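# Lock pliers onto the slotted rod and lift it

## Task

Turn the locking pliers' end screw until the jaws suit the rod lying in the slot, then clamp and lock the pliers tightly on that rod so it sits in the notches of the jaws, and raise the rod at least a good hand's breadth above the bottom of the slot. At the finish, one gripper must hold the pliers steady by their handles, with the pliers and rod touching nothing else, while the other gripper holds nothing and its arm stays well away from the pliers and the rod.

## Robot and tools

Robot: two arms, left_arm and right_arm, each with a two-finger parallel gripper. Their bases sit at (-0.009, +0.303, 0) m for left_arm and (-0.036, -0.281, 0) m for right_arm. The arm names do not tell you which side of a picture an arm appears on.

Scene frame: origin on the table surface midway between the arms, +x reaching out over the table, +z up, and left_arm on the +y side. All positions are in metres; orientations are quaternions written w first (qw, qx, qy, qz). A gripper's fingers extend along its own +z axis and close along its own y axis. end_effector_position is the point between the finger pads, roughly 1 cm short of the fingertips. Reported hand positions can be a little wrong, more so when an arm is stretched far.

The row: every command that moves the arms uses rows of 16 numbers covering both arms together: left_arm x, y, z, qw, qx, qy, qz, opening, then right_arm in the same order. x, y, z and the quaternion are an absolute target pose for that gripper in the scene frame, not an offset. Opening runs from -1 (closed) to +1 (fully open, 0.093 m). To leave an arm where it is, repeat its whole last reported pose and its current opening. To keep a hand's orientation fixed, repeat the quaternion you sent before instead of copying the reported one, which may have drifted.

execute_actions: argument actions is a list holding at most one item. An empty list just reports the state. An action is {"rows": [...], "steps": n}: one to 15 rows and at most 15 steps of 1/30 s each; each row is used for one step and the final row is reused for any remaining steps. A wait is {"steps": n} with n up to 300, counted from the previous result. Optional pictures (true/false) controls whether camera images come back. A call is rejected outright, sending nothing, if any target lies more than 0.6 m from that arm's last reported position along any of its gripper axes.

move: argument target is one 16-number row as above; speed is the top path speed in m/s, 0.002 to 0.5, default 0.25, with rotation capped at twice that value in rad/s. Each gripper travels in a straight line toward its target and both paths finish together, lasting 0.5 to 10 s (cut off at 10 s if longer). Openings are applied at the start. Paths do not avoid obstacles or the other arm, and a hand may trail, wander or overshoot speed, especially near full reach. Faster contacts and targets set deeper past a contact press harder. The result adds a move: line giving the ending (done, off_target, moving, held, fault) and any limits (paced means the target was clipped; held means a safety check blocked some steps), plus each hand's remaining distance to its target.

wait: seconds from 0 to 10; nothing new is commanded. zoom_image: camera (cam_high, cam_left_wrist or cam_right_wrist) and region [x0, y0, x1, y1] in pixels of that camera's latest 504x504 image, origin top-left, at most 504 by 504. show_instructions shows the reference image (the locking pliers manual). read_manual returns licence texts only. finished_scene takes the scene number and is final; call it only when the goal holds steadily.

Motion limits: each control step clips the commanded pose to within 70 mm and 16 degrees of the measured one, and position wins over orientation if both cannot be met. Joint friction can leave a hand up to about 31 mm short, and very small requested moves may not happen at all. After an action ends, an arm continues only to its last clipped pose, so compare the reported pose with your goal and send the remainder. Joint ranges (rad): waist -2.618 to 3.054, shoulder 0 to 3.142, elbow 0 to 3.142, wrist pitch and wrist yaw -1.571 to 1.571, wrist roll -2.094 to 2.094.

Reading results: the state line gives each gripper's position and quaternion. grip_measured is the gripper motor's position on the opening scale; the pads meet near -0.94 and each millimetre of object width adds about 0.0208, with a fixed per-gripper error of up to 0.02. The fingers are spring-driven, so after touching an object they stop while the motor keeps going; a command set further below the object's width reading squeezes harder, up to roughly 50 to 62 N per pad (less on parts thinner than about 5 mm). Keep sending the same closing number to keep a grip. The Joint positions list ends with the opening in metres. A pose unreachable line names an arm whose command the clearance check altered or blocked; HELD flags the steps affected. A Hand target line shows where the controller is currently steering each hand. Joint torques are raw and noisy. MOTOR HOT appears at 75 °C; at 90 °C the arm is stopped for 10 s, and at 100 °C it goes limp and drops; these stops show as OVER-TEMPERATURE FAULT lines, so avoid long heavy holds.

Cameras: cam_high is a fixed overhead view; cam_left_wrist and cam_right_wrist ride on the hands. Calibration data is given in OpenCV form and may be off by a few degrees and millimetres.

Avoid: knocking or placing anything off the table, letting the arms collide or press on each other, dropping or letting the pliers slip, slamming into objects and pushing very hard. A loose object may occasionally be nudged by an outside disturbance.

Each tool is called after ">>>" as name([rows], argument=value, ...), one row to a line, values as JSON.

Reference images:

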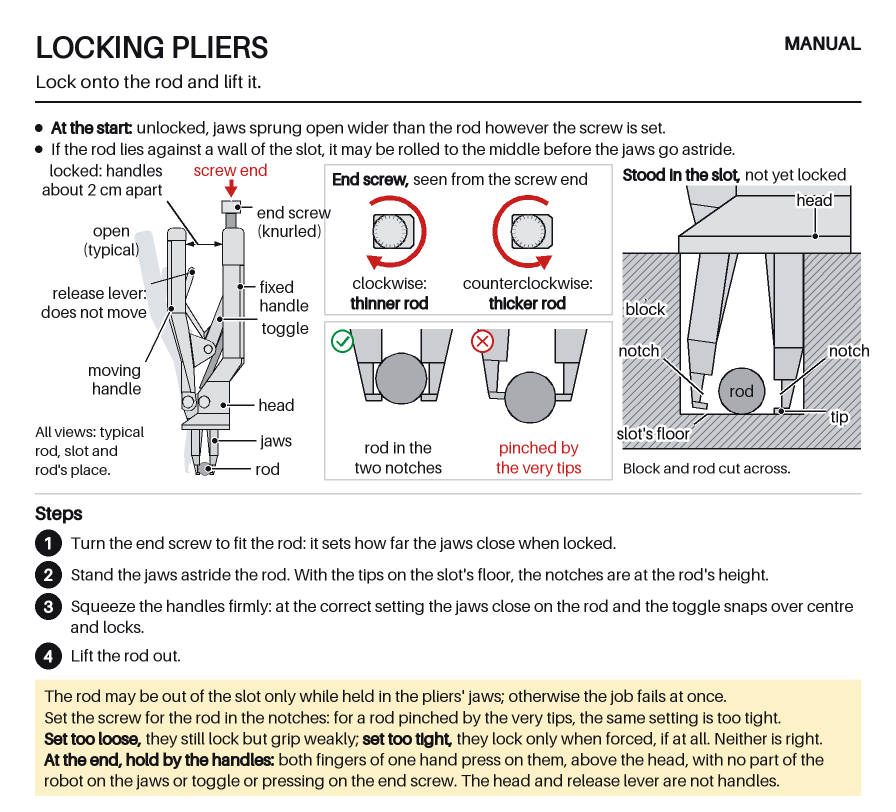

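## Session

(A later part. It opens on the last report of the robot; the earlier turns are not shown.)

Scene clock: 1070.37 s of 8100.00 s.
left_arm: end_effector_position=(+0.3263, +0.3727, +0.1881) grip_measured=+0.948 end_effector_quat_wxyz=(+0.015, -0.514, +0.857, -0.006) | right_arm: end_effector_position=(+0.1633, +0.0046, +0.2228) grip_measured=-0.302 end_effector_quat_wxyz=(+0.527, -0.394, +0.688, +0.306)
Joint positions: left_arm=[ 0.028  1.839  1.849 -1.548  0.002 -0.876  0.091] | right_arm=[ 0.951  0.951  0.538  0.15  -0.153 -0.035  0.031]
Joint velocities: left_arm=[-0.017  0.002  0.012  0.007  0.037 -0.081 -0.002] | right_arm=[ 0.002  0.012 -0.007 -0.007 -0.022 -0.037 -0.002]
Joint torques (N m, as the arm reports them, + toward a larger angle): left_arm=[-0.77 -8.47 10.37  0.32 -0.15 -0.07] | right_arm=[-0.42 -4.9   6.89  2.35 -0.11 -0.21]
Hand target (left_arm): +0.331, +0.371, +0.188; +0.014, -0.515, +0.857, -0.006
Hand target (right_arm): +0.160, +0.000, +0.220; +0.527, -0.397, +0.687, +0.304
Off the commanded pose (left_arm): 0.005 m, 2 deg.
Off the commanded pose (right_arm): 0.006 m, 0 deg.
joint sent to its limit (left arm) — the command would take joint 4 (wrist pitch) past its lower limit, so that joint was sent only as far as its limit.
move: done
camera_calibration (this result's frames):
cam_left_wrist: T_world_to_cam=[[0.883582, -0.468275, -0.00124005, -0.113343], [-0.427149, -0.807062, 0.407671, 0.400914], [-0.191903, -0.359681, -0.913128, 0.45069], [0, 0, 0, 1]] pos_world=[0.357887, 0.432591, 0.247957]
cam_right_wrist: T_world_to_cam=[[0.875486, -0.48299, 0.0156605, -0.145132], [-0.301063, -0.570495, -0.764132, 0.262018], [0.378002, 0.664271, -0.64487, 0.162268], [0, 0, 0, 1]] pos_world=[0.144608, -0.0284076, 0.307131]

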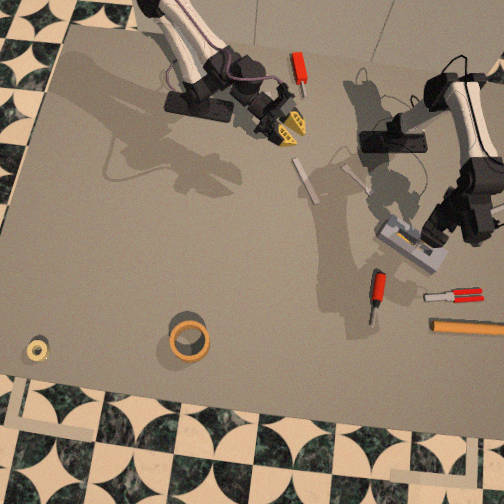

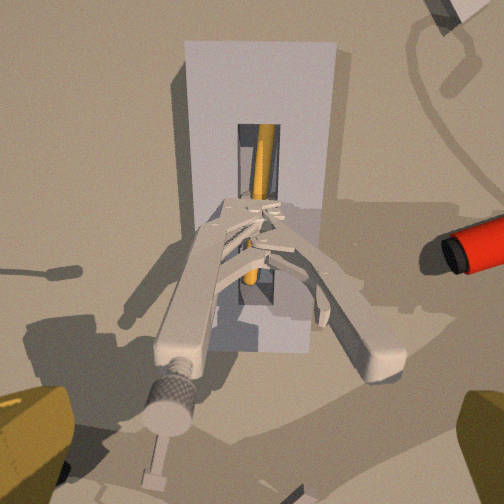

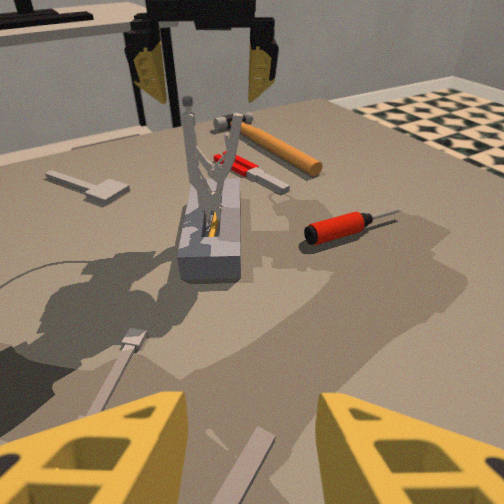

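>>> move(target=[0.325,0.372,0.147,0,-0.515,0.857,0,0.95,0.16,0,0.22,0.527,-0.397,0.687,0.304,-0.3], speed=0.04)

>>> execute_actions([
  {"rows":[[0.327,0.372,0.146,0,-0.515,0.857,0,0.7,0.16,0,0.22,0.527,-0.397,0.687,0.304,-0.3],[0.327,0.372,0.146,0,-0.515,0.857,0,0.6,0.16,0,0.22,0.527,-0.397,0.687,0.304,-0.3],[0.327,0.372,0.146,0,-0.515,0.857,0,0.52,0.16,0,0.22,0.527,-0.397,0.687,0.304,-0.3],[0.327,0.372,0.146,0,-0.515,0.857,0,0.47,0.16,0,0.22,0.527,-0.397,0.687,0.304,-0.3],[0.327,0.372,0.146,0,-0.515,0.857,0,0.43,0.16,0,0.22,0.527,-0.397,0.687,0.304,-0.3],[0.327,0.372,0.146,0,-0.515,0.857,0,0.39,0.16,0,0.22,0.527,-0.397,0.687,0.304,-0.3],[0.327,0.372,0.146,0,-0.515,0.857,0,0.35,0.16,0,0.22,0.527,-0.397,0.687,0.304,-0.3],[0.327,0.372,0.146,0,-0.515,0.857,0,0.31,0.16,0,0.22,0.527,-0.397,0.687,0.304,-0.3],[0.327,0.372,0.146,0,-0.515,0.857,0,0.28,0.16,0,0.22,0.527,-0.397,0.687,0.304,-0.3],[0.327,0.372,0.146,0,-0.515,0.857,0,0.25,0.16,0,0.22,0.527,-0.397,0.687,0.304,-0.3]],"steps":15},
])

Scene clock: 1077.20 s of 8100.00 s.
left_arm: end_effector_position=(+0.3285, +0.3731, +0.1539) grip_measured=+0.948 end_effector_quat_wxyz=(+0.007, -0.515, +0.857, -0.003) | right_arm: end_effector_position=(+0.1633, +0.0046, +0.2228) grip_measured=-0.302 end_effector_quat_wxyz=(+0.527, -0.394, +0.688, +0.306)
Joint positions: left_arm=[ 0.028  1.839  1.711 -1.427  0.002 -0.877  0.091] | right_arm=[ 0.951  0.951  0.538  0.15  -0.153 -0.035  0.031]
Joint velocities: left_arm=[-0.007 -0.007 -0.007  0.007 -0.022  0.037 -0.001] | right_arm=[ 0.017 -0.007  0.012 -0.007 -0.022 -0.037  0.001]
Joint torques (N m, as the arm reports them, + toward a larger angle): left_arm=[ -0.49 -10.58   5.69   0.42  -0.16  -0.01] | right_arm=[-0.43 -4.85  6.84  2.35 -0.11 -0.22]
Hand target (left_arm): +0.326, +0.372, +0.147; -0.000, -0.515, +0.857, -0.000
Hand target (right_arm): +0.160, +0.000, +0.220; +0.527, -0.397, +0.687, +0.304
Off the commanded pose (left_arm): 0.008 m, 1 deg.
Off the commanded pose (right_arm): 0.006 m, 0 deg.
move: done
camera_calibration (this result's frames):
cam_left_wrist: T_world_to_cam=[[0.884169, -0.466953, -0.0141497, -0.11376], [-0.41914, -0.806284, 0.417405, 0.411721], [-0.206317, -0.363126, -0.90861, 0.425317], [0, 0, 0, 1]] pos_world=[0.360902, 0.433287, 0.212984]
cam_right_wrist: T_world_to_cam=[[0.875486, -0.48299, 0.0156605, -0.145132], [-0.301063, -0.570495, -0.764132, 0.262018], [0.378002, 0.664271, -0.64487, 0.162268], [0, 0, 0, 1]] pos_world=[0.144608, -0.0284076, 0.307131]

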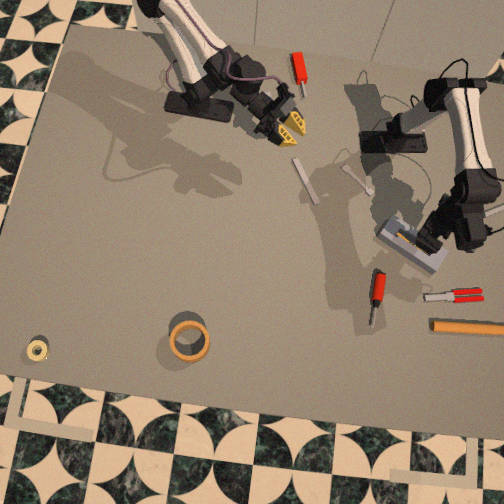

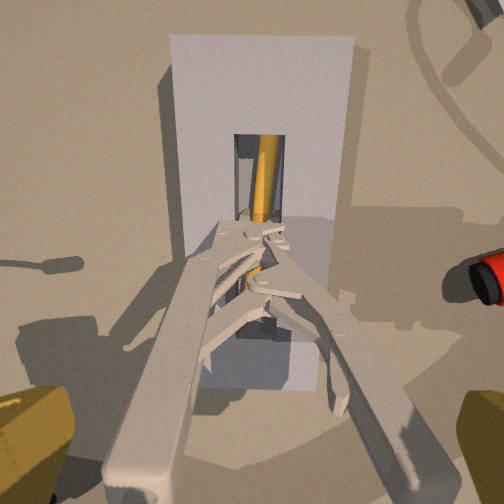

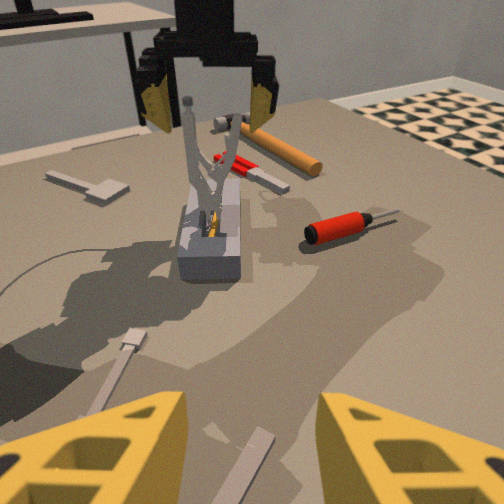

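Scene clock: 1077.70 s of 8100.00 s.
left_arm: end_effector_position=(+0.3293, +0.3734, +0.1546) grip_measured=+0.256 end_effector_quat_wxyz=(+0.010, -0.515, +0.857, -0.004) | right_arm: end_effector_position=(+0.1633, +0.0046, +0.2228) grip_measured=-0.302 end_effector_quat_wxyz=(+0.527, -0.394, +0.688, +0.306)
Joint positions: left_arm=[ 0.028  1.837  1.711 -1.423  0.001 -0.877  0.057] | right_arm=[ 0.951  0.951  0.538  0.15  -0.153 -0.035  0.031]
Joint velocities: left_arm=[ 0.012  0.002  0.007  0.022 -0.022  0.037  0.001] | right_arm=[ 0.017 -0.002  0.002 -0.022 -0.037 -0.051  0.   ]
Joint torques (N m, as the arm reports them, + toward a larger angle): left_arm=[-0.59 -9.76  5.9   0.48 -0.12  0.  ] | right_arm=[-0.45 -4.87  6.83  2.35 -0.11 -0.22]
Hand target (left_arm): +0.327, +0.372, +0.146; -0.000, -0.515, +0.857, -0.000
Hand target (right_arm): +0.160, +0.000, +0.220; +0.527, -0.397, +0.687, +0.304
Off the commanded pose (left_arm): 0.009 m, 1 deg.
Off the commanded pose (right_arm): 0.006 m, 0 deg.
Steps of this call (steps 1 to 15: all 15 steps of this action). Readings (end_effector_position):
1: left_arm (+0.3286, +0.3731, +0.1539) | right_arm (+0.1633, +0.0046, +0.2228)
2: left_arm (+0.3287, +0.3732, +0.1539) | right_arm (+0.1633, +0.0046, +0.2228)
4: left_arm (+0.3294, +0.3732, +0.1539) | right_arm (+0.1633, +0.0046, +0.2228)
8: left_arm (+0.3291, +0.3735, +0.1539) | right_arm (+0.1633, +0.0046, +0.2228)
15: the state above
camera_calibration (this result's frames):
cam_left_wrist: T_world_to_cam=[[0.884249, -0.466916, -0.00963675, -0.115117], [-0.421701, -0.807148, 0.413135, 0.41385], [-0.200677, -0.36125, -0.910619, 0.424058], [0, 0, 0, 1]] pos_world=[0.361412, 0.433479, 0.21407]
cam_right_wrist: T_world_to_cam=[[0.875486, -0.48299, 0.0156605, -0.145132], [-0.301063, -0.570495, -0.764132, 0.262018], [0.378002, 0.664271, -0.64487, 0.162268], [0, 0, 0, 1]] pos_world=[0.144608, -0.0284076, 0.307131]

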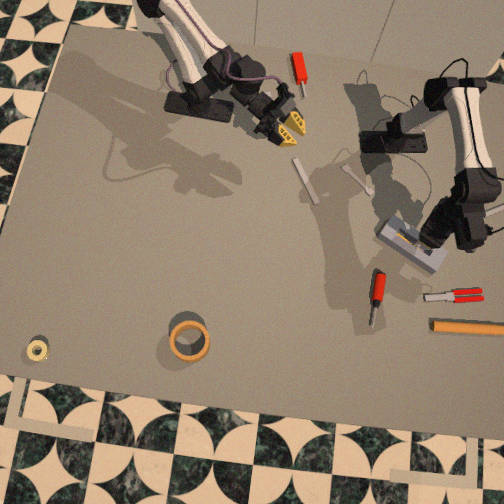

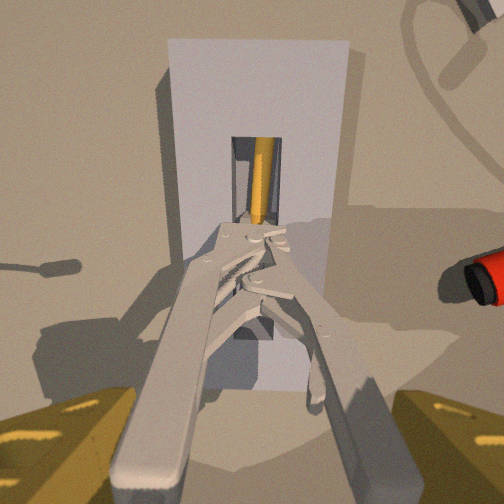

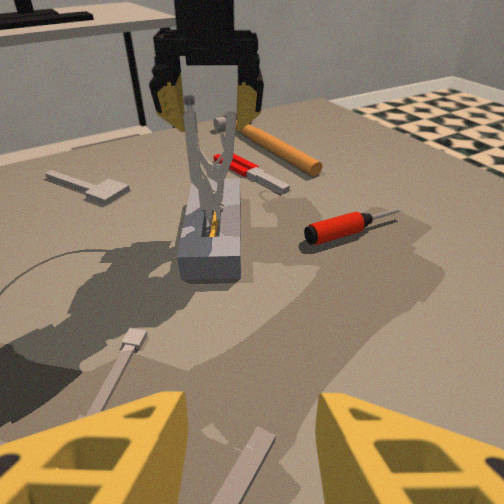

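>>> execute_actions([
  {"rows":[[0.327,0.372,0.146,0,-0.515,0.857,0,0.22,0.16,0,0.22,0.527,-0.397,0.687,0.304,-0.3],[0.327,0.372,0.146,0,-0.515,0.857,0,0.19,0.16,0,0.22,0.527,-0.397,0.687,0.304,-0.3],[0.327,0.372,0.146,0,-0.515,0.857,0,0.16,0.16,0,0.22,0.527,-0.397,0.687,0.304,-0.3],[0.327,0.372,0.146,0,-0.515,0.857,0,0.12,0.16,0,0.22,0.527,-0.397,0.687,0.304,-0.3]],"steps":15},
])

>>> zoom_image(camera="cam_right_wrist", region=[170, 160, 260, 260])

Scene clock: 1084.23 s of 8100.00 s.
left_arm: end_effector_position=(+0.3294, +0.3733, +0.1546) grip_measured=+0.132 end_effector_quat_wxyz=(+0.010, -0.515, +0.857, -0.004) | right_arm: end_effector_position=(+0.1633, +0.0046, +0.2228) grip_measured=-0.302 end_effector_quat_wxyz=(+0.527, -0.394, +0.688, +0.306)
Joint positions: left_arm=[ 0.028  1.837  1.711 -1.423  0.002 -0.877  0.052] | right_arm=[ 0.951  0.951  0.538  0.15  -0.153 -0.035  0.031]
Joint velocities: left_arm=[-0.002 -0.007 -0.002 -0.037 -0.022  0.007 -0.   ] | right_arm=[ 0.017 -0.002 -0.002 -0.081  0.007  0.037 -0.   ]
Joint torques (N m, as the arm reports them, + toward a larger angle): left_arm=[-0.54 -9.72  5.9   0.47 -0.16 -0.02] | right_arm=[-0.51 -4.86  6.85  2.34 -0.11 -0.21]
Hand target (left_arm): +0.327, +0.372, +0.146; -0.000, -0.515, +0.857, -0.000
Hand target (right_arm): +0.160, +0.000, +0.220; +0.527, -0.397, +0.687, +0.304
Off the commanded pose (left_arm): 0.009 m, 1 deg.
Off the commanded pose (right_arm): 0.006 m, 0 deg.
Steps of this call (steps 1 to 181: nothing new was sent; steps 182 to 196: all 15 steps of this action). Readings (end_effector_position):
182: left_arm (+0.3293, +0.3734, +0.1546) | right_arm (+0.1633, +0.0046, +0.2228)
183: left_arm (+0.3293, +0.3734, +0.1546) | right_arm (+0.1633, +0.0046, +0.2228)
185: left_arm (+0.3294, +0.3733, +0.1546) | right_arm (+0.1633, +0.0046, +0.2228)
189: left_arm (+0.3294, +0.3733, +0.1546) | right_arm (+0.1633, +0.0046, +0.2228)
196: the state above
camera_calibration (this result's frames):
cam_left_wrist: T_world_to_cam=[[0.884243, -0.466937, -0.00915091, -0.115264], [-0.421779, -0.806832, 0.413672, 0.413584], [-0.200542, -0.361927, -0.91038, 0.424189], [0, 0, 0, 1]] pos_world=[0.36143, 0.433397, 0.21403]
cam_right_wrist: T_world_to_cam=[[0.875486, -0.48299, 0.0156605, -0.145132], [-0.301063, -0.570495, -0.764132, 0.262018], [0.378002, 0.664271, -0.64487, 0.162268], [0, 0, 0, 1]] pos_world=[0.144608, -0.0284076, 0.307131]

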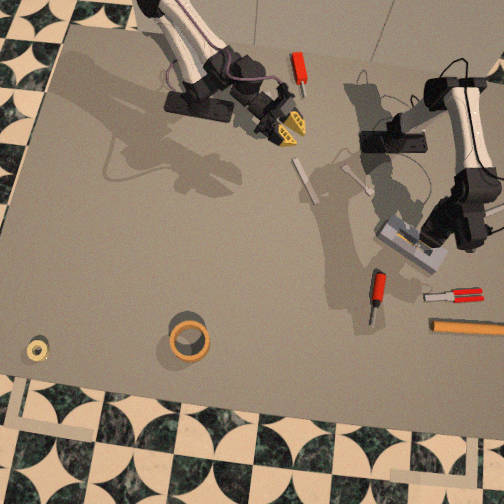

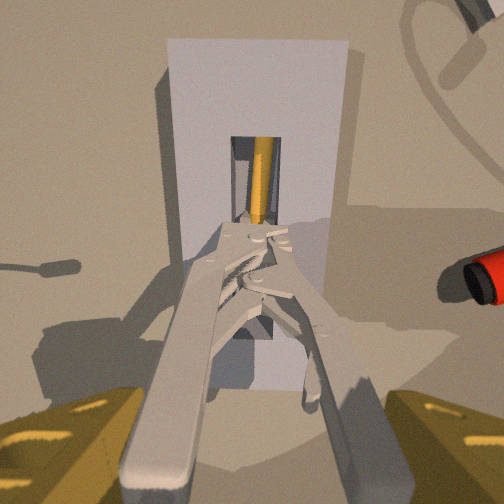

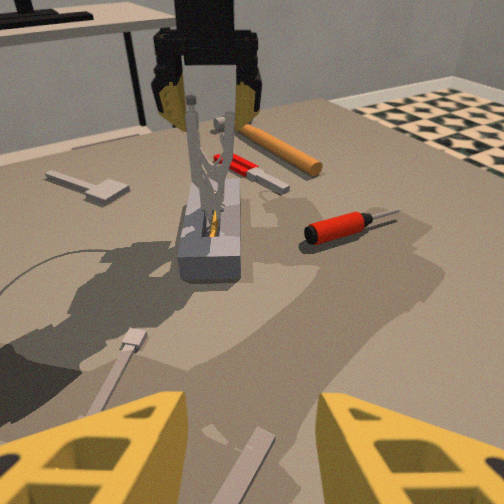

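Region (170, 160, 260, 260) of cam_right_wrist's 504x504 image, scaled by 5.040, with more detail than that image has; it fills the left 454 columns of this view, and the rest is white.

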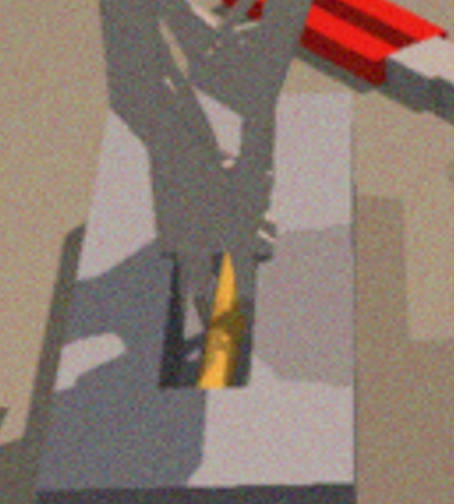

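>>> execute_actions([
  {"rows":[[0.327,0.372,0.146,0,-0.515,0.857,0,0.10,0.16,0,0.22,0.527,-0.397,0.687,0.304,-0.3],[0.327,0.372,0.146,0,-0.515,0.857,0,0.08,0.16,0,0.22,0.527,-0.397,0.687,0.304,-0.3],[0.327,0.372,0.146,0,-0.515,0.857,0,0.05,0.16,0,0.22,0.527,-0.397,0.687,0.304,-0.3]],"steps":15},
])

>>> zoom_image(camera="cam_left_wrist", region=[100, 340, 430, 504])

Scene clock: 1088.00 s of 8100.00 s.
left_arm: end_effector_position=(+0.3294, +0.3732, +0.1546) grip_measured=+0.067 end_effector_quat_wxyz=(+0.010, -0.515, +0.857, -0.005) | right_arm: end_effector_position=(+0.1633, +0.0046, +0.2228) grip_measured=-0.302 end_effector_quat_wxyz=(+0.527, -0.394, +0.688, +0.306)
Joint positions: left_arm=[ 0.028  1.837  1.711 -1.423  0.002 -0.877  0.048] | right_arm=[ 0.951  0.951  0.538  0.15  -0.153 -0.035  0.031]
Joint velocities: left_arm=[-0.002  0.002  0.002 -0.007  0.066  0.022 -0.   ] | right_arm=[ 0.007 -0.017 -0.002  0.022 -0.051  0.037 -0.001]
Joint torques (N m, as the arm reports them, + toward a larger angle): left_arm=[-0.54 -9.61  5.91  0.48 -0.13  0.01] | right_arm=[-0.44 -4.85  6.86  2.34 -0.12 -0.22]
Hand target (left_arm): +0.327, +0.372, +0.146; -0.000, -0.515, +0.857, -0.000
Hand target (right_arm): +0.160, +0.000, +0.220; +0.527, -0.397, +0.687, +0.304
Off the commanded pose (left_arm): 0.009 m, 1 deg.
Off the commanded pose (right_arm): 0.006 m, 0 deg.
Steps of this call (steps 1 to 98: nothing new was sent; steps 99 to 113: all 15 steps of this action). Readings (end_effector_position):
99: left_arm (+0.3294, +0.3732, +0.1546) | right_arm (+0.1633, +0.0046, +0.2228)
100: left_arm (+0.3294, +0.3732, +0.1546) | right_arm (+0.1633, +0.0046, +0.2228)
102: left_arm (+0.3294, +0.3732, +0.1546) | right_arm (+0.1633, +0.0046, +0.2228)
106: left_arm (+0.3294, +0.3732, +0.1546) | right_arm (+0.1633, +0.0046, +0.2228)
113: the state above
camera_calibration (this result's frames):
cam_left_wrist: T_world_to_cam=[[0.88424, -0.466948, -0.00890799, -0.115337], [-0.421817, -0.806674, 0.41394, 0.413451], [-0.200475, -0.362265, -0.91026, 0.424254], [0, 0, 0, 1]] pos_world=[0.361439, 0.433356, 0.21401]
cam_right_wrist: T_world_to_cam=[[0.875486, -0.48299, 0.0156605, -0.145132], [-0.301063, -0.570495, -0.764132, 0.262018], [0.378002, 0.664271, -0.64487, 0.162268], [0, 0, 0, 1]] pos_world=[0.144608, -0.0284076, 0.307131]

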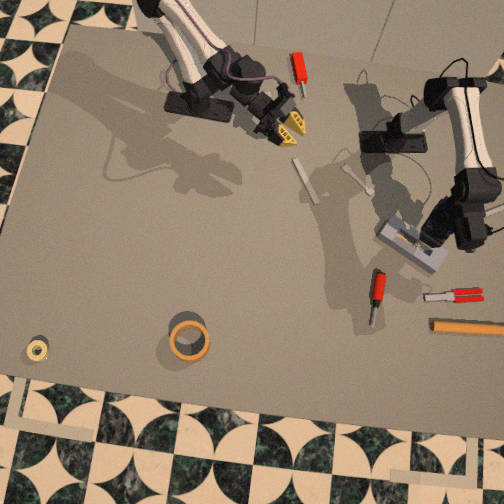

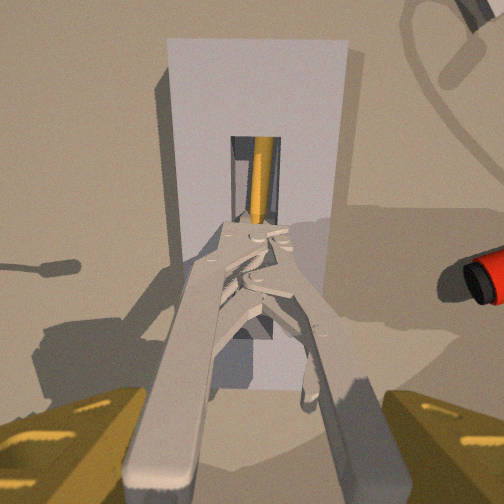

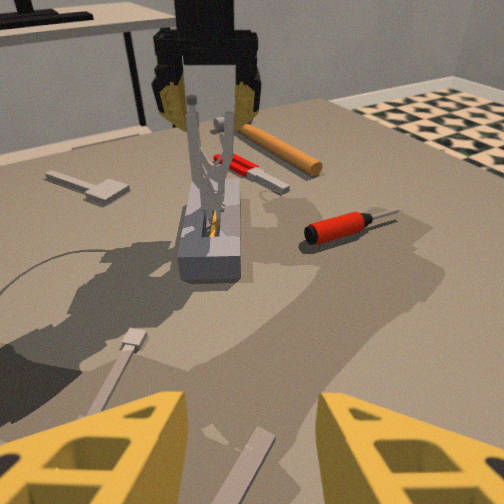

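Region (100, 340, 430, 504) of cam_left_wrist's 504x504 image, scaled by 1.527, with more detail than that image has; it fills the top 250 rows of this view, and the rest is white.

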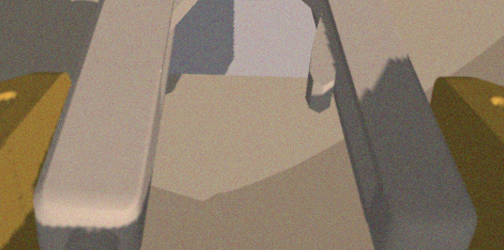

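>>> execute_actions([
  {"rows":[[0.327,0.372,0.146,0,-0.515,0.857,0,0.03,0.16,0,0.22,0.527,-0.397,0.687,0.304,-0.3],[0.327,0.372,0.146,0,-0.515,0.857,0,0.015,0.16,0,0.22,0.527,-0.397,0.687,0.304,-0.3],[0.327,0.372,0.146,0,-0.515,0.857,0,0.0,0.16,0,0.22,0.527,-0.397,0.687,0.304,-0.3]],"steps":15},
])

>>> zoom_image(camera="cam_left_wrist", region=[100, 340, 430, 504])

Scene clock: 1101.03 s of 8100.00 s.
left_arm: end_effector_position=(+0.3294, +0.3732, +0.1546) grip_measured=+0.038 end_effector_quat_wxyz=(+0.010, -0.515, +0.857, -0.005) | right_arm: end_effector_position=(+0.1633, +0.0046, +0.2228) grip_measured=-0.302 end_effector_quat_wxyz=(+0.527, -0.394, +0.688, +0.306)
Joint positions: left_arm=[ 0.028  1.837  1.711 -1.423  0.002 -0.877  0.047] | right_arm=[ 0.951  0.951  0.538  0.15  -0.153 -0.035  0.031]
Joint velocities: left_arm=[-0.007 -0.017 -0.002 -0.066 -0.007 -0.066  0.   ] | right_arm=[-0.002  0.002 -0.012  0.051  0.022 -0.007 -0.   ]
Joint torques (N m, as the arm reports them, + toward a larger angle): left_arm=[-0.53 -9.66  5.87  0.48 -0.13 -0.02] | right_arm=[-0.46 -4.84  6.84  2.34 -0.1  -0.22]
Hand target (left_arm): +0.327, +0.372, +0.146; -0.000, -0.515, +0.857, -0.000
Hand target (right_arm): +0.160, +0.000, +0.220; +0.527, -0.397, +0.687, +0.304
Off the commanded pose (left_arm): 0.009 m, 1 deg.
Off the commanded pose (right_arm): 0.006 m, 0 deg.
Steps of this call (steps 1 to 376: nothing new was sent; steps 377 to 391: all 15 steps of this action). Readings (end_effector_position):
377: left_arm (+0.3294, +0.3732, +0.1546) | right_arm (+0.1633, +0.0046, +0.2228)
378: left_arm (+0.3294, +0.3732, +0.1546) | right_arm (+0.1633, +0.0046, +0.2228)
380: left_arm (+0.3294, +0.3732, +0.1546) | right_arm (+0.1633, +0.0046, +0.2228)
384: left_arm (+0.3294, +0.3732, +0.1546) | right_arm (+0.1633, +0.0046, +0.2228)
391: the state above
camera_calibration (this result's frames):
cam_left_wrist: T_world_to_cam=[[0.884062, -0.467285, -0.00891266, -0.115152], [-0.422125, -0.806517, 0.413934, 0.413494], [-0.200614, -0.362181, -0.910263, 0.424269], [0, 0, 0, 1]] pos_world=[0.361462, 0.433343, 0.214011]
cam_right_wrist: T_world_to_cam=[[0.875486, -0.48299, 0.0156605, -0.145132], [-0.301063, -0.570495, -0.764132, 0.262018], [0.378002, 0.664271, -0.64487, 0.162268], [0, 0, 0, 1]] pos_world=[0.144608, -0.0284076, 0.307131]

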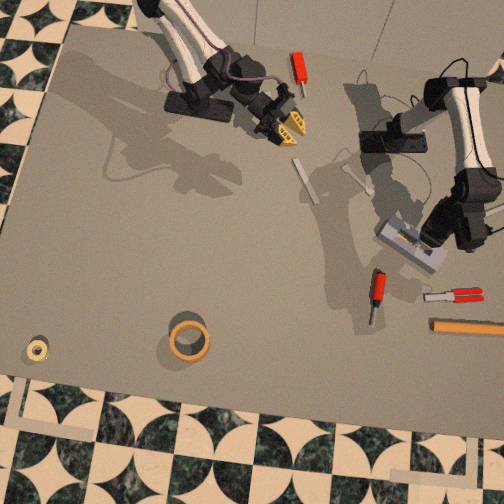

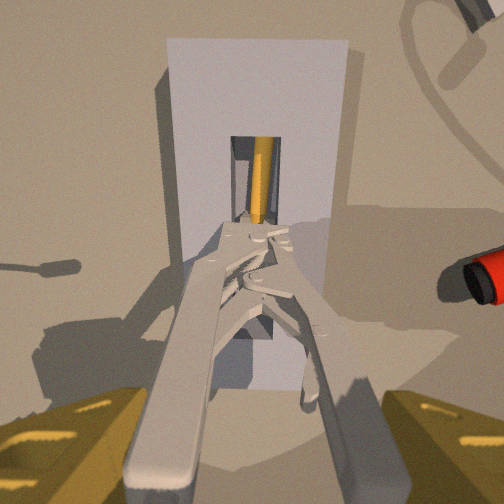

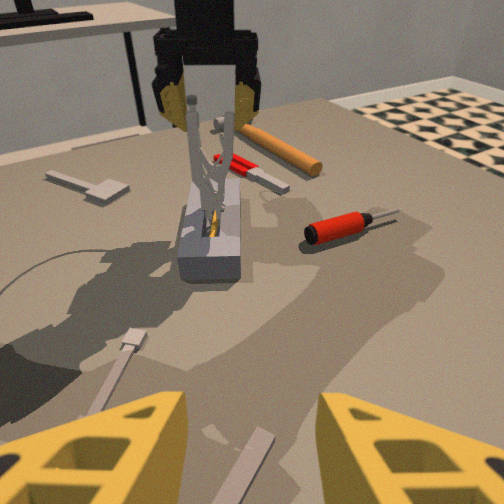

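Region (100, 340, 430, 504) of cam_left_wrist's 504x504 image, scaled by 1.527, with more detail than that image has; it fills the top 250 rows of this view, and the rest is white.

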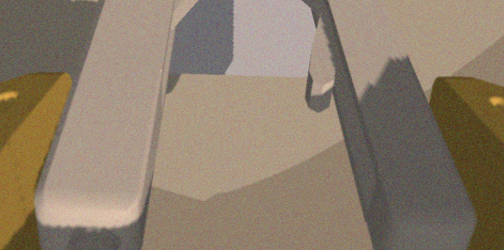

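>>> execute_actions([
  {"rows":[[0.328,0.372,0.152,0,-0.515,0.857,0,0.2,0.16,0,0.22,0.527,-0.397,0.687,0.304,-0.3],[0.328,0.372,0.152,0,-0.515,0.857,0,0.25,0.16,0,0.22,0.527,-0.397,0.687,0.304,-0.3],[0.328,0.372,0.152,0,-0.515,0.857,0,0.3,0.16,0,0.22,0.527,-0.397,0.687,0.304,-0.3],[0.328,0.372,0.152,0,-0.515,0.857,0,0.35,0.16,0,0.22,0.527,-0.397,0.687,0.304,-0.3],[0.328,0.372,0.152,0,-0.515,0.857,0,0.4,0.16,0,0.22,0.527,-0.397,0.687,0.304,-0.3],[0.328,0.372,0.152,0,-0.515,0.857,0,0.45,0.16,0,0.22,0.527,-0.397,0.687,0.304,-0.3],[0.328,0.372,0.152,0,-0.515,0.857,0,0.5,0.16,0,0.22,0.527,-0.397,0.687,0.304,-0.3],[0.328,0.372,0.152,0,-0.515,0.857,0,0.6,0.16,0,0.22,0.527,-0.397,0.687,0.304,-0.3],[0.328,0.372,0.152,0,-0.515,0.857,0,0.7,0.16,0,0.22,0.527,-0.397,0.687,0.304,-0.3]],"steps":12},
], pictures=false)

>>> move(target=[0.327,0.372,0.19,0,-0.515,0.857,0,0.7,0.16,0,0.22,0.527,-0.397,0.687,0.304,-0.3], speed=0.04)

>>> move(target=[0.303,0.386,0.186,0,-0.309,0.951,0,0.3,0.16,0,0.22,0.527,-0.397,0.687,0.304,-0.3], speed=0.06)

Scene clock: 1111.20 s of 8100.00 s.
left_arm: end_effector_position=(+0.3282, +0.3729, +0.1540) grip_measured=+0.698 end_effector_quat_wxyz=(+0.006, -0.515, +0.857, -0.004) | right_arm: end_effector_position=(+0.1633, +0.0046, +0.2228) grip_measured=-0.302 end_effector_quat_wxyz=(+0.527, -0.394, +0.688, +0.306)
Joint positions: left_arm=[ 0.028  1.839  1.711 -1.428  0.003 -0.877  0.079] | right_arm=[ 0.951  0.951  0.538  0.15  -0.153 -0.035  0.031]
Joint velocities: left_arm=[ 0.002 -0.002  0.002  0.051  0.007 -0.022  0.   ] | right_arm=[ 0.002 -0.002 -0.007  0.022 -0.007  0.037 -0.   ]
Joint torques (N m, as the arm reports them, + toward a larger angle): left_arm=[-0.68 -9.43  8.81  0.24 -0.17 -0.04] | right_arm=[-0.43 -4.89  6.83  2.35 -0.11 -0.21]
Hand target (left_arm): +0.328, +0.372, +0.152; +0.000, -0.515, +0.857, -0.000
Hand target (right_arm): +0.160, +0.000, +0.220; +0.527, -0.397, +0.687, +0.304
Off the commanded pose (left_arm): 0.002 m, 1 deg.
Off the commanded pose (right_arm): 0.006 m, 0 deg.
Steps of this call (steps 1 to 293: nothing new was sent; steps 294 to 305: all 12 steps of this action). Readings (end_effector_position):
294: left_arm (+0.3292, +0.3732, +0.1546) | right_arm (+0.1633, +0.0046, +0.2228)
295: left_arm (+0.3291, +0.3731, +0.1546) | right_arm (+0.1633, +0.0046, +0.2228)
297: left_arm (+0.3288, +0.3731, +0.1546) | right_arm (+0.1633, +0.0046, +0.2228)
301: left_arm (+0.3285, +0.3729, +0.1540) | right_arm (+0.1633, +0.0046, +0.2228)
305: the state above

Scene clock: 1112.57 s of 8100.00 s.
left_arm: end_effector_position=(+0.3244, +0.3721, +0.1841) grip_measured=+0.698 end_effector_quat_wxyz=(+0.009, -0.515, +0.857, -0.005) | right_arm: end_effector_position=(+0.1633, +0.0046, +0.2228) grip_measured=-0.302 end_effector_quat_wxyz=(+0.527, -0.394, +0.688, +0.306)
Joint positions: left_arm=[ 0.028  1.839  1.832 -1.544  0.003 -0.877  0.079] | right_arm=[ 0.951  0.951  0.538  0.15  -0.153 -0.035  0.031]
Joint velocities: left_arm=[-0.002  0.007 -0.002 -0.051 -0.081  0.037 -0.   ] | right_arm=[ 0.007  0.002  0.007 -0.022  0.066 -0.081  0.001]
Joint torques (N m, as the arm reports them, + toward a larger angle): left_arm=[ -0.48 -10.38  10.51   0.28  -0.16  -0.02] | right_arm=[-0.47 -4.91  6.87  2.34 -0.11 -0.21]
Hand target (left_arm): +0.326, +0.372, +0.190; +0.015, -0.515, +0.857, -0.005
Hand target (right_arm): +0.160, +0.000, +0.220; +0.527, -0.397, +0.687, +0.304
Off the commanded pose (left_arm): 0.006 m, 1 deg.
Off the commanded pose (right_arm): 0.006 m, 0 deg.
joint sent to its limit (left arm) — the command would take joint 4 (wrist pitch) past its lower limit, so that joint was sent only as far as its limit.
move: done
camera_calibration (this result's frames):
cam_left_wrist: T_world_to_cam=[[0.884042, -0.467309, -0.00960243, -0.110903], [-0.421582, -0.806072, 0.415351, 0.397647], [-0.201838, -0.36314, -0.90961, 0.450344], [0, 0, 0, 1]] pos_world=[0.356581, 0.432244, 0.24341]
cam_right_wrist: T_world_to_cam=[[0.875486, -0.48299, 0.0156605, -0.145132], [-0.301063, -0.570495, -0.764132, 0.262018], [0.378002, 0.664271, -0.64487, 0.162268], [0, 0, 0, 1]] pos_world=[0.144608, -0.0284076, 0.307131]

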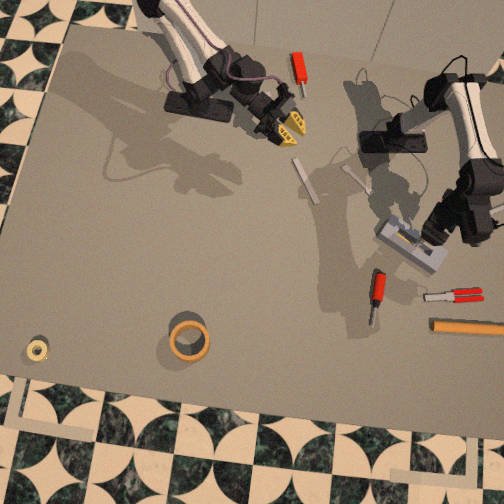

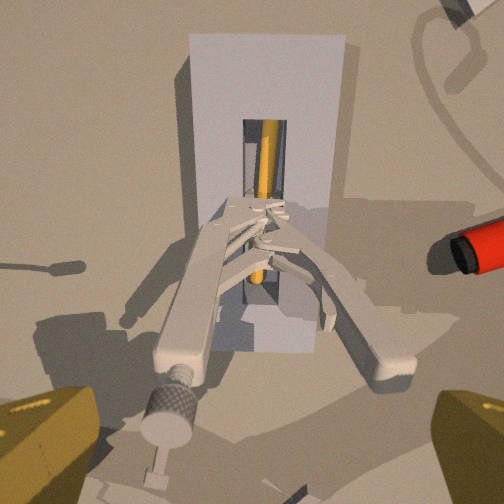

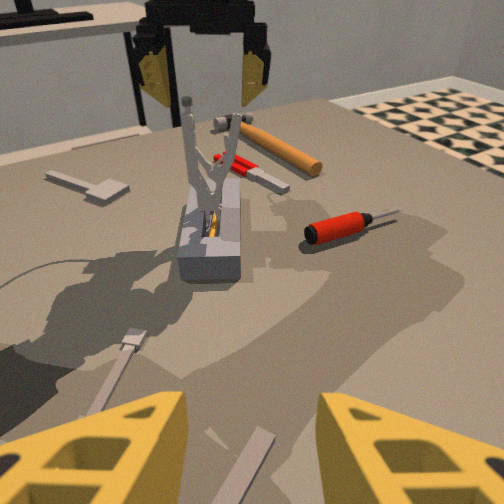

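Scene clock: 1116.67 s of 8100.00 s.
left_arm: end_effector_position=(+0.3118, +0.3846, +0.1883) grip_measured=+0.302 end_effector_quat_wxyz=(+0.012, -0.310, +0.951, -0.002) | right_arm: end_effector_position=(+0.1633, +0.0046, +0.2228) grip_measured=-0.302 end_effector_quat_wxyz=(+0.527, -0.394, +0.688, +0.306)
Joint positions: left_arm=[ 0.073  1.799  1.799 -1.547  0.003 -0.381  0.06 ] | right_arm=[ 0.951  0.951  0.538  0.15  -0.153 -0.035  0.031]
Joint velocities: left_arm=[ 0.002 -0.017 -0.007 -0.051  0.007 -0.007  0.001] | right_arm=[-0.002 -0.002 -0.012 -0.007  0.051  0.007 -0.001]
Joint torques (N m, as the arm reports them, + toward a larger angle): left_arm=[  0.27 -11.41   5.28   0.33  -0.16   0.08] | right_arm=[-0.47 -4.9   6.84  2.35 -0.11 -0.22]
Hand target (left_arm): +0.303, +0.386, +0.186; +0.001, -0.309, +0.951, +0.001
Hand target (right_arm): +0.160, +0.000, +0.220; +0.527, -0.397, +0.687, +0.304
Off the commanded pose (left_arm): 0.009 m, 1 deg.
Off the commanded pose (right_arm): 0.006 m, 0 deg.
joint sent to its limit (left arm) — the command would take joint 4 (wrist pitch) past its lower limit, so that joint was sent only as far as its limit.
move: done
camera_calibration (this result's frames):
cam_left_wrist: T_world_to_cam=[[0.592201, -0.805644, -0.0153774, 0.128402], [-0.732758, -0.546367, 0.405645, 0.39967], [-0.335207, -0.228955, -0.913901, 0.446915], [0, 0, 0, 1]] pos_world=[0.366631, 0.424136, 0.248286]
cam_right_wrist: T_world_to_cam=[[0.875486, -0.48299, 0.0156605, -0.145132], [-0.301063, -0.570495, -0.764132, 0.262018], [0.378002, 0.664271, -0.64487, 0.162268], [0, 0, 0, 1]] pos_world=[0.144608, -0.0284076, 0.307131]

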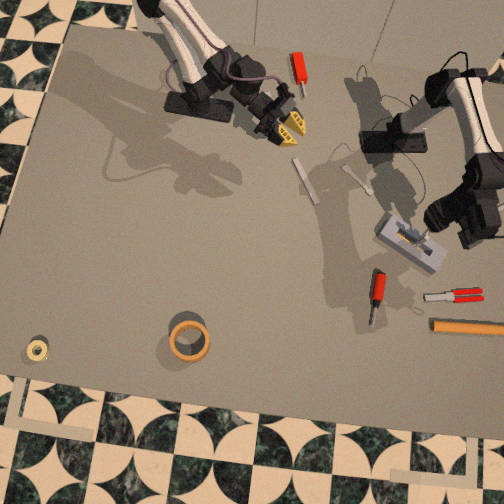

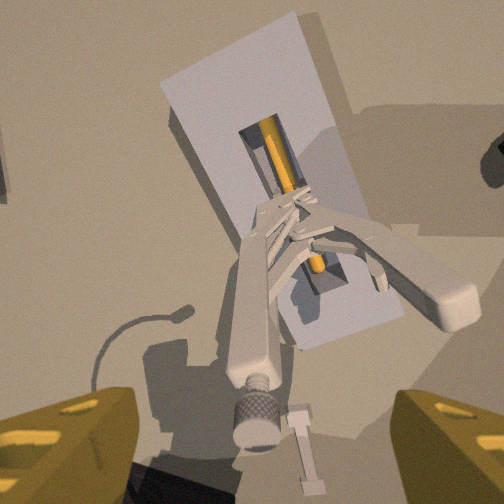

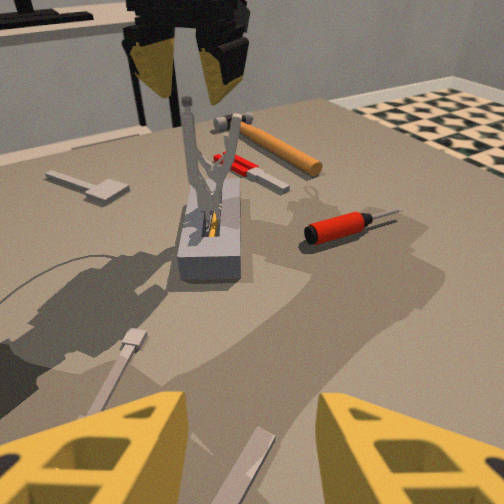

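>>> move(target=[0.300,0.381,0.176,0,-0.309,0.951,0,-0.4,0.16,0,0.22,0.527,-0.397,0.687,0.304,-0.3], speed=0.02)

Scene clock: 1119.80 s of 8100.00 s.
left_arm: end_effector_position=(+0.3031, +0.3824, +0.1784) grip_measured=-0.398 end_effector_quat_wxyz=(-0.000, -0.309, +0.951, -0.001) | right_arm: end_effector_position=(+0.1633, +0.0046, +0.2228) grip_measured=-0.302 end_effector_quat_wxyz=(+0.527, -0.394, +0.688, +0.306)
Joint positions: left_arm=[ 0.073  1.778  1.733 -1.526  0.003 -0.378  0.026] | right_arm=[ 0.951  0.951  0.538  0.15  -0.153 -0.035  0.031]
Joint velocities: left_arm=[-0.002 -0.007 -0.017  0.051  0.022  0.022  0.   ] | right_arm=[-0.002  0.002  0.012  0.007  0.081 -0.022  0.   ]
Joint torques (N m, as the arm reports them, + toward a larger angle): left_arm=[ -0.55 -11.1    5.49   0.47  -0.13  -0.02] | right_arm=[-0.43 -4.92  6.84  2.35 -0.11 -0.21]
Hand target (left_arm): +0.300, +0.381, +0.176; -0.000, -0.309, +0.951, -0.000
Hand target (right_arm): +0.160, +0.000, +0.220; +0.527, -0.397, +0.687, +0.304
Off the commanded pose (left_arm): 0.004 m, 0 deg.
Off the commanded pose (right_arm): 0.006 m, 0 deg.
move: done
camera_calibration (this result's frames):
cam_left_wrist: T_world_to_cam=[[0.589267, -0.807566, -0.0245164, 0.134866], [-0.724579, -0.54165, 0.426147, 0.388179], [-0.357421, -0.23335, -0.904322, 0.441115], [0, 0, 0, 1]] pos_world=[0.359458, 0.422104, 0.236795]
cam_right_wrist: T_world_to_cam=[[0.875486, -0.48299, 0.0156605, -0.145132], [-0.301063, -0.570495, -0.764132, 0.262018], [0.378002, 0.664271, -0.64487, 0.162268], [0, 0, 0, 1]] pos_world=[0.144608, -0.0284076, 0.307131]

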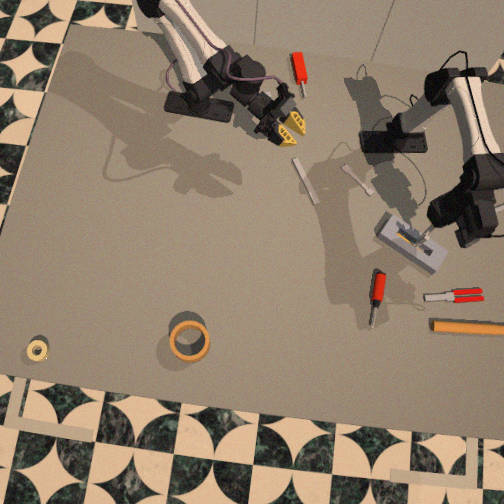

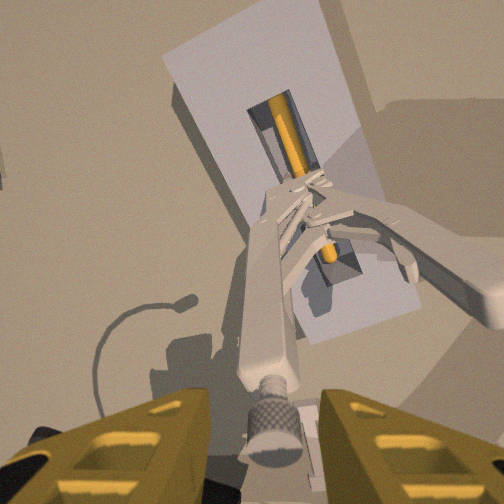

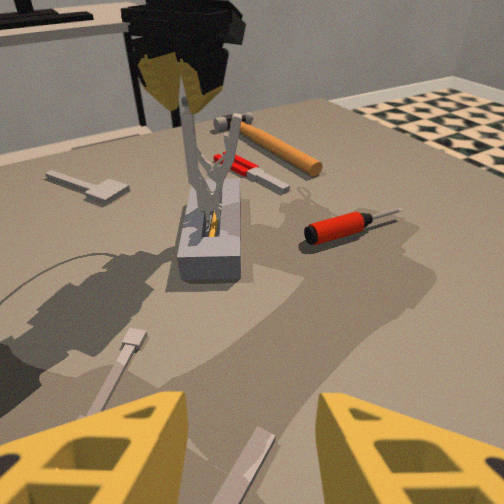

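>>> execute_actions([
  {"rows":[[0.304,0.382,0.178,0,-0.309,0.951,0,-0.55,0.16,0,0.22,0.527,-0.397,0.687,0.304,-0.3],[0.304,0.382,0.178,0,-0.309,0.951,0,-0.6,0.16,0,0.22,0.527,-0.397,0.687,0.304,-0.3],[0.304,0.382,0.178,0,-0.309,0.951,0,-0.65,0.16,0,0.22,0.527,-0.397,0.687,0.304,-0.3],[0.304,0.382,0.178,0,-0.309,0.951,0,-0.7,0.16,0,0.22,0.527,-0.397,0.687,0.304,-0.3],[0.304,0.382,0.178,0,-0.309,0.951,0,-0.75,0.16,0,0.22,0.527,-0.397,0.687,0.304,-0.3],[0.304,0.382,0.178,0,-0.309,0.951,0,-0.8,0.16,0,0.22,0.527,-0.397,0.687,0.304,-0.3]],"steps":12},
])

>>> move(target=[0.304,0.382,0.178,0,-0.5,0.866,0,-0.8,0.16,0,0.22,0.527,-0.397,0.687,0.304,-0.3], speed=0.1)

Scene clock: 1124.13 s of 8100.00 s.
left_arm: end_effector_position=(+0.3036, +0.3826, +0.1784) grip_measured=-0.790 end_effector_quat_wxyz=(+0.001, -0.309, +0.951, -0.002) | right_arm: end_effector_position=(+0.1633, +0.0046, +0.2228) grip_measured=-0.302 end_effector_quat_wxyz=(+0.527, -0.394, +0.688, +0.306)
Joint positions: left_arm=[ 0.073  1.778  1.733 -1.524  0.003 -0.378  0.007] | right_arm=[ 0.951  0.951  0.538  0.15  -0.153 -0.035  0.031]
Joint velocities: left_arm=[ 0.002  0.007 -0.007 -0.022 -0.051 -0.007 -0.   ] | right_arm=[ 0.007  0.002 -0.007 -0.022  0.037 -0.007  0.   ]
Joint torques (N m, as the arm reports them, + toward a larger angle): left_arm=[-0.59 -9.59  8.26  0.34 -0.14 -0.02] | right_arm=[-0.45 -4.87  6.83  2.35 -0.11 -0.22]
Hand target (left_arm): +0.304, +0.382, +0.178; -0.000, -0.309, +0.951, +0.000
Hand target (right_arm): +0.160, +0.000, +0.220; +0.527, -0.397, +0.687, +0.304
Off the commanded pose (left_arm): 0.001 m, 0 deg.
Off the commanded pose (right_arm): 0.006 m, 0 deg.
Steps of this call (steps 1 to 118: nothing new was sent; steps 119 to 130: all 12 steps of this action). Readings (end_effector_position):
119: left_arm (+0.3036, +0.3826, +0.1784) | right_arm (+0.1633, +0.0046, +0.2228)
120: left_arm (+0.3036, +0.3826, +0.1784) | right_arm (+0.1633, +0.0046, +0.2228)
122: left_arm (+0.3036, +0.3826, +0.1784) | right_arm (+0.1633, +0.0046, +0.2228)
126: left_arm (+0.3036, +0.3826, +0.1784) | right_arm (+0.1633, +0.0046, +0.2228)
130: the state above
camera_calibration (this result's frames):
cam_left_wrist: T_world_to_cam=[[0.589321, -0.807553, -0.0236663, 0.134486], [-0.725522, -0.54189, 0.424232, 0.389362], [-0.355414, -0.232838, -0.905244, 0.440699], [0, 0, 0, 1]] pos_world=[0.359866, 0.422208, 0.236943]
cam_right_wrist: T_world_to_cam=[[0.875486, -0.48299, 0.0156605, -0.145132], [-0.301063, -0.570495, -0.764132, 0.262018], [0.378002, 0.664271, -0.64487, 0.162268], [0, 0, 0, 1]] pos_world=[0.144608, -0.0284076, 0.307131]

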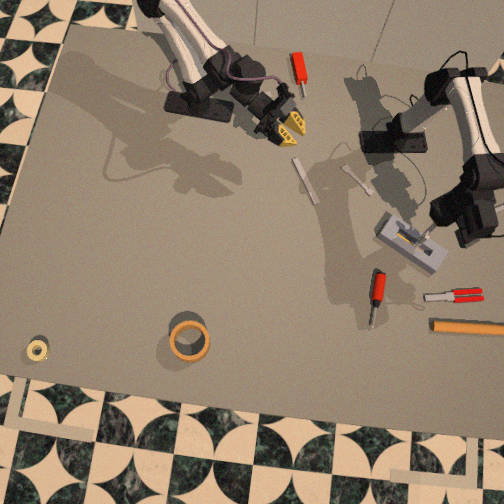

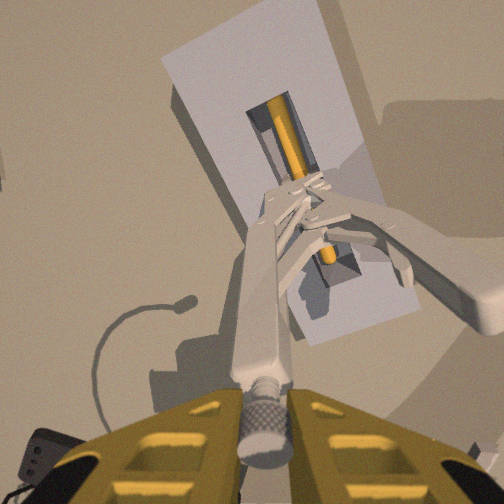

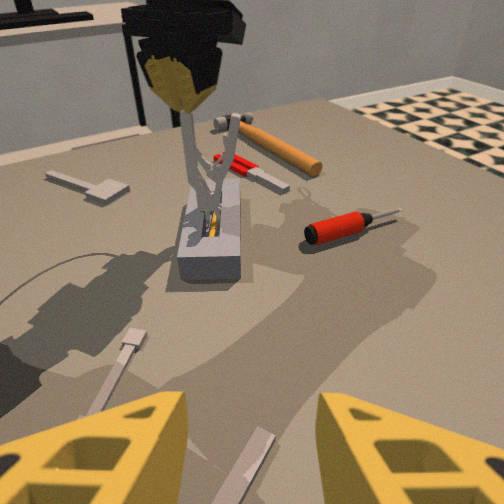

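Scene clock: 1126.87 s of 8100.00 s.
left_arm: end_effector_position=(+0.3044, +0.3819, +0.1784) grip_measured=-0.790 end_effector_quat_wxyz=(+0.001, -0.497, +0.868, -0.004) | right_arm: end_effector_position=(+0.1633, +0.0046, +0.2228) grip_measured=-0.302 end_effector_quat_wxyz=(+0.527, -0.394, +0.688, +0.306)
Joint positions: left_arm=[ 0.073  1.778  1.733 -1.521  0.008 -0.79   0.007] | right_arm=[ 0.951  0.951  0.538  0.15  -0.153 -0.035  0.031]
Joint velocities: left_arm=[-0.002  0.002  0.002  0.022 -0.051 -0.037 -0.   ] | right_arm=[-0.007 -0.007 -0.012  0.066  0.11  -0.007  0.001]
Joint torques (N m, as the arm reports them, + toward a larger angle): left_arm=[-0.48 -9.53  8.35  0.32 -0.22 -0.11] | right_arm=[-0.47 -4.87  6.83  2.34 -0.11 -0.22]
Hand target (left_arm): +0.304, +0.382, +0.178; -0.000, -0.500, +0.866, -0.000
Hand target (right_arm): +0.160, +0.000, +0.220; +0.527, -0.397, +0.687, +0.304
Off the commanded pose (left_arm): 0.001 m, 1 deg.
Off the commanded pose (right_arm): 0.006 m, 0 deg.
move: done
camera_calibration (this result's frames):
cam_left_wrist: T_world_to_cam=[[0.863243, -0.504458, -0.0182558, -0.0666428], [-0.449457, -0.784581, 0.427109, 0.397741], [-0.229782, -0.360494, -0.904016, 0.451137], [0, 0, 0, 1]] pos_world=[0.339959, 0.441073, 0.23674]
cam_right_wrist: T_world_to_cam=[[0.875486, -0.48299, 0.0156605, -0.145132], [-0.301063, -0.570495, -0.764132, 0.262018], [0.378002, 0.664271, -0.64487, 0.162268], [0, 0, 0, 1]] pos_world=[0.144608, -0.0284076, 0.307131]

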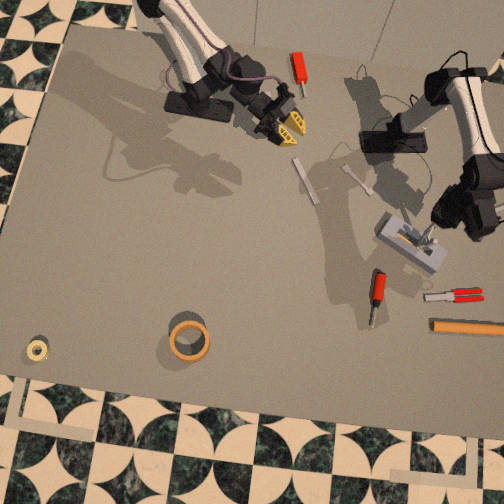

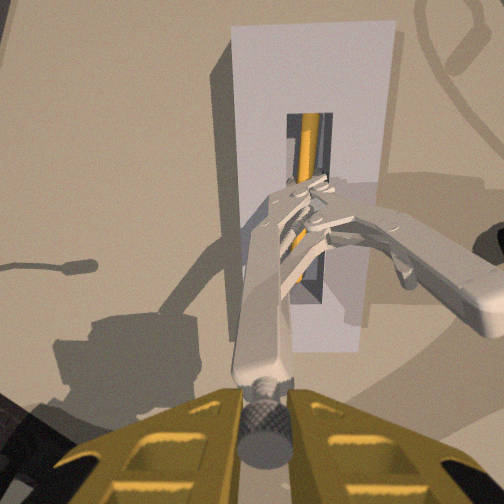

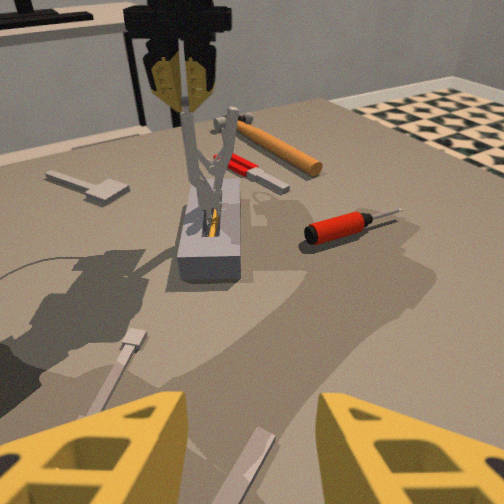

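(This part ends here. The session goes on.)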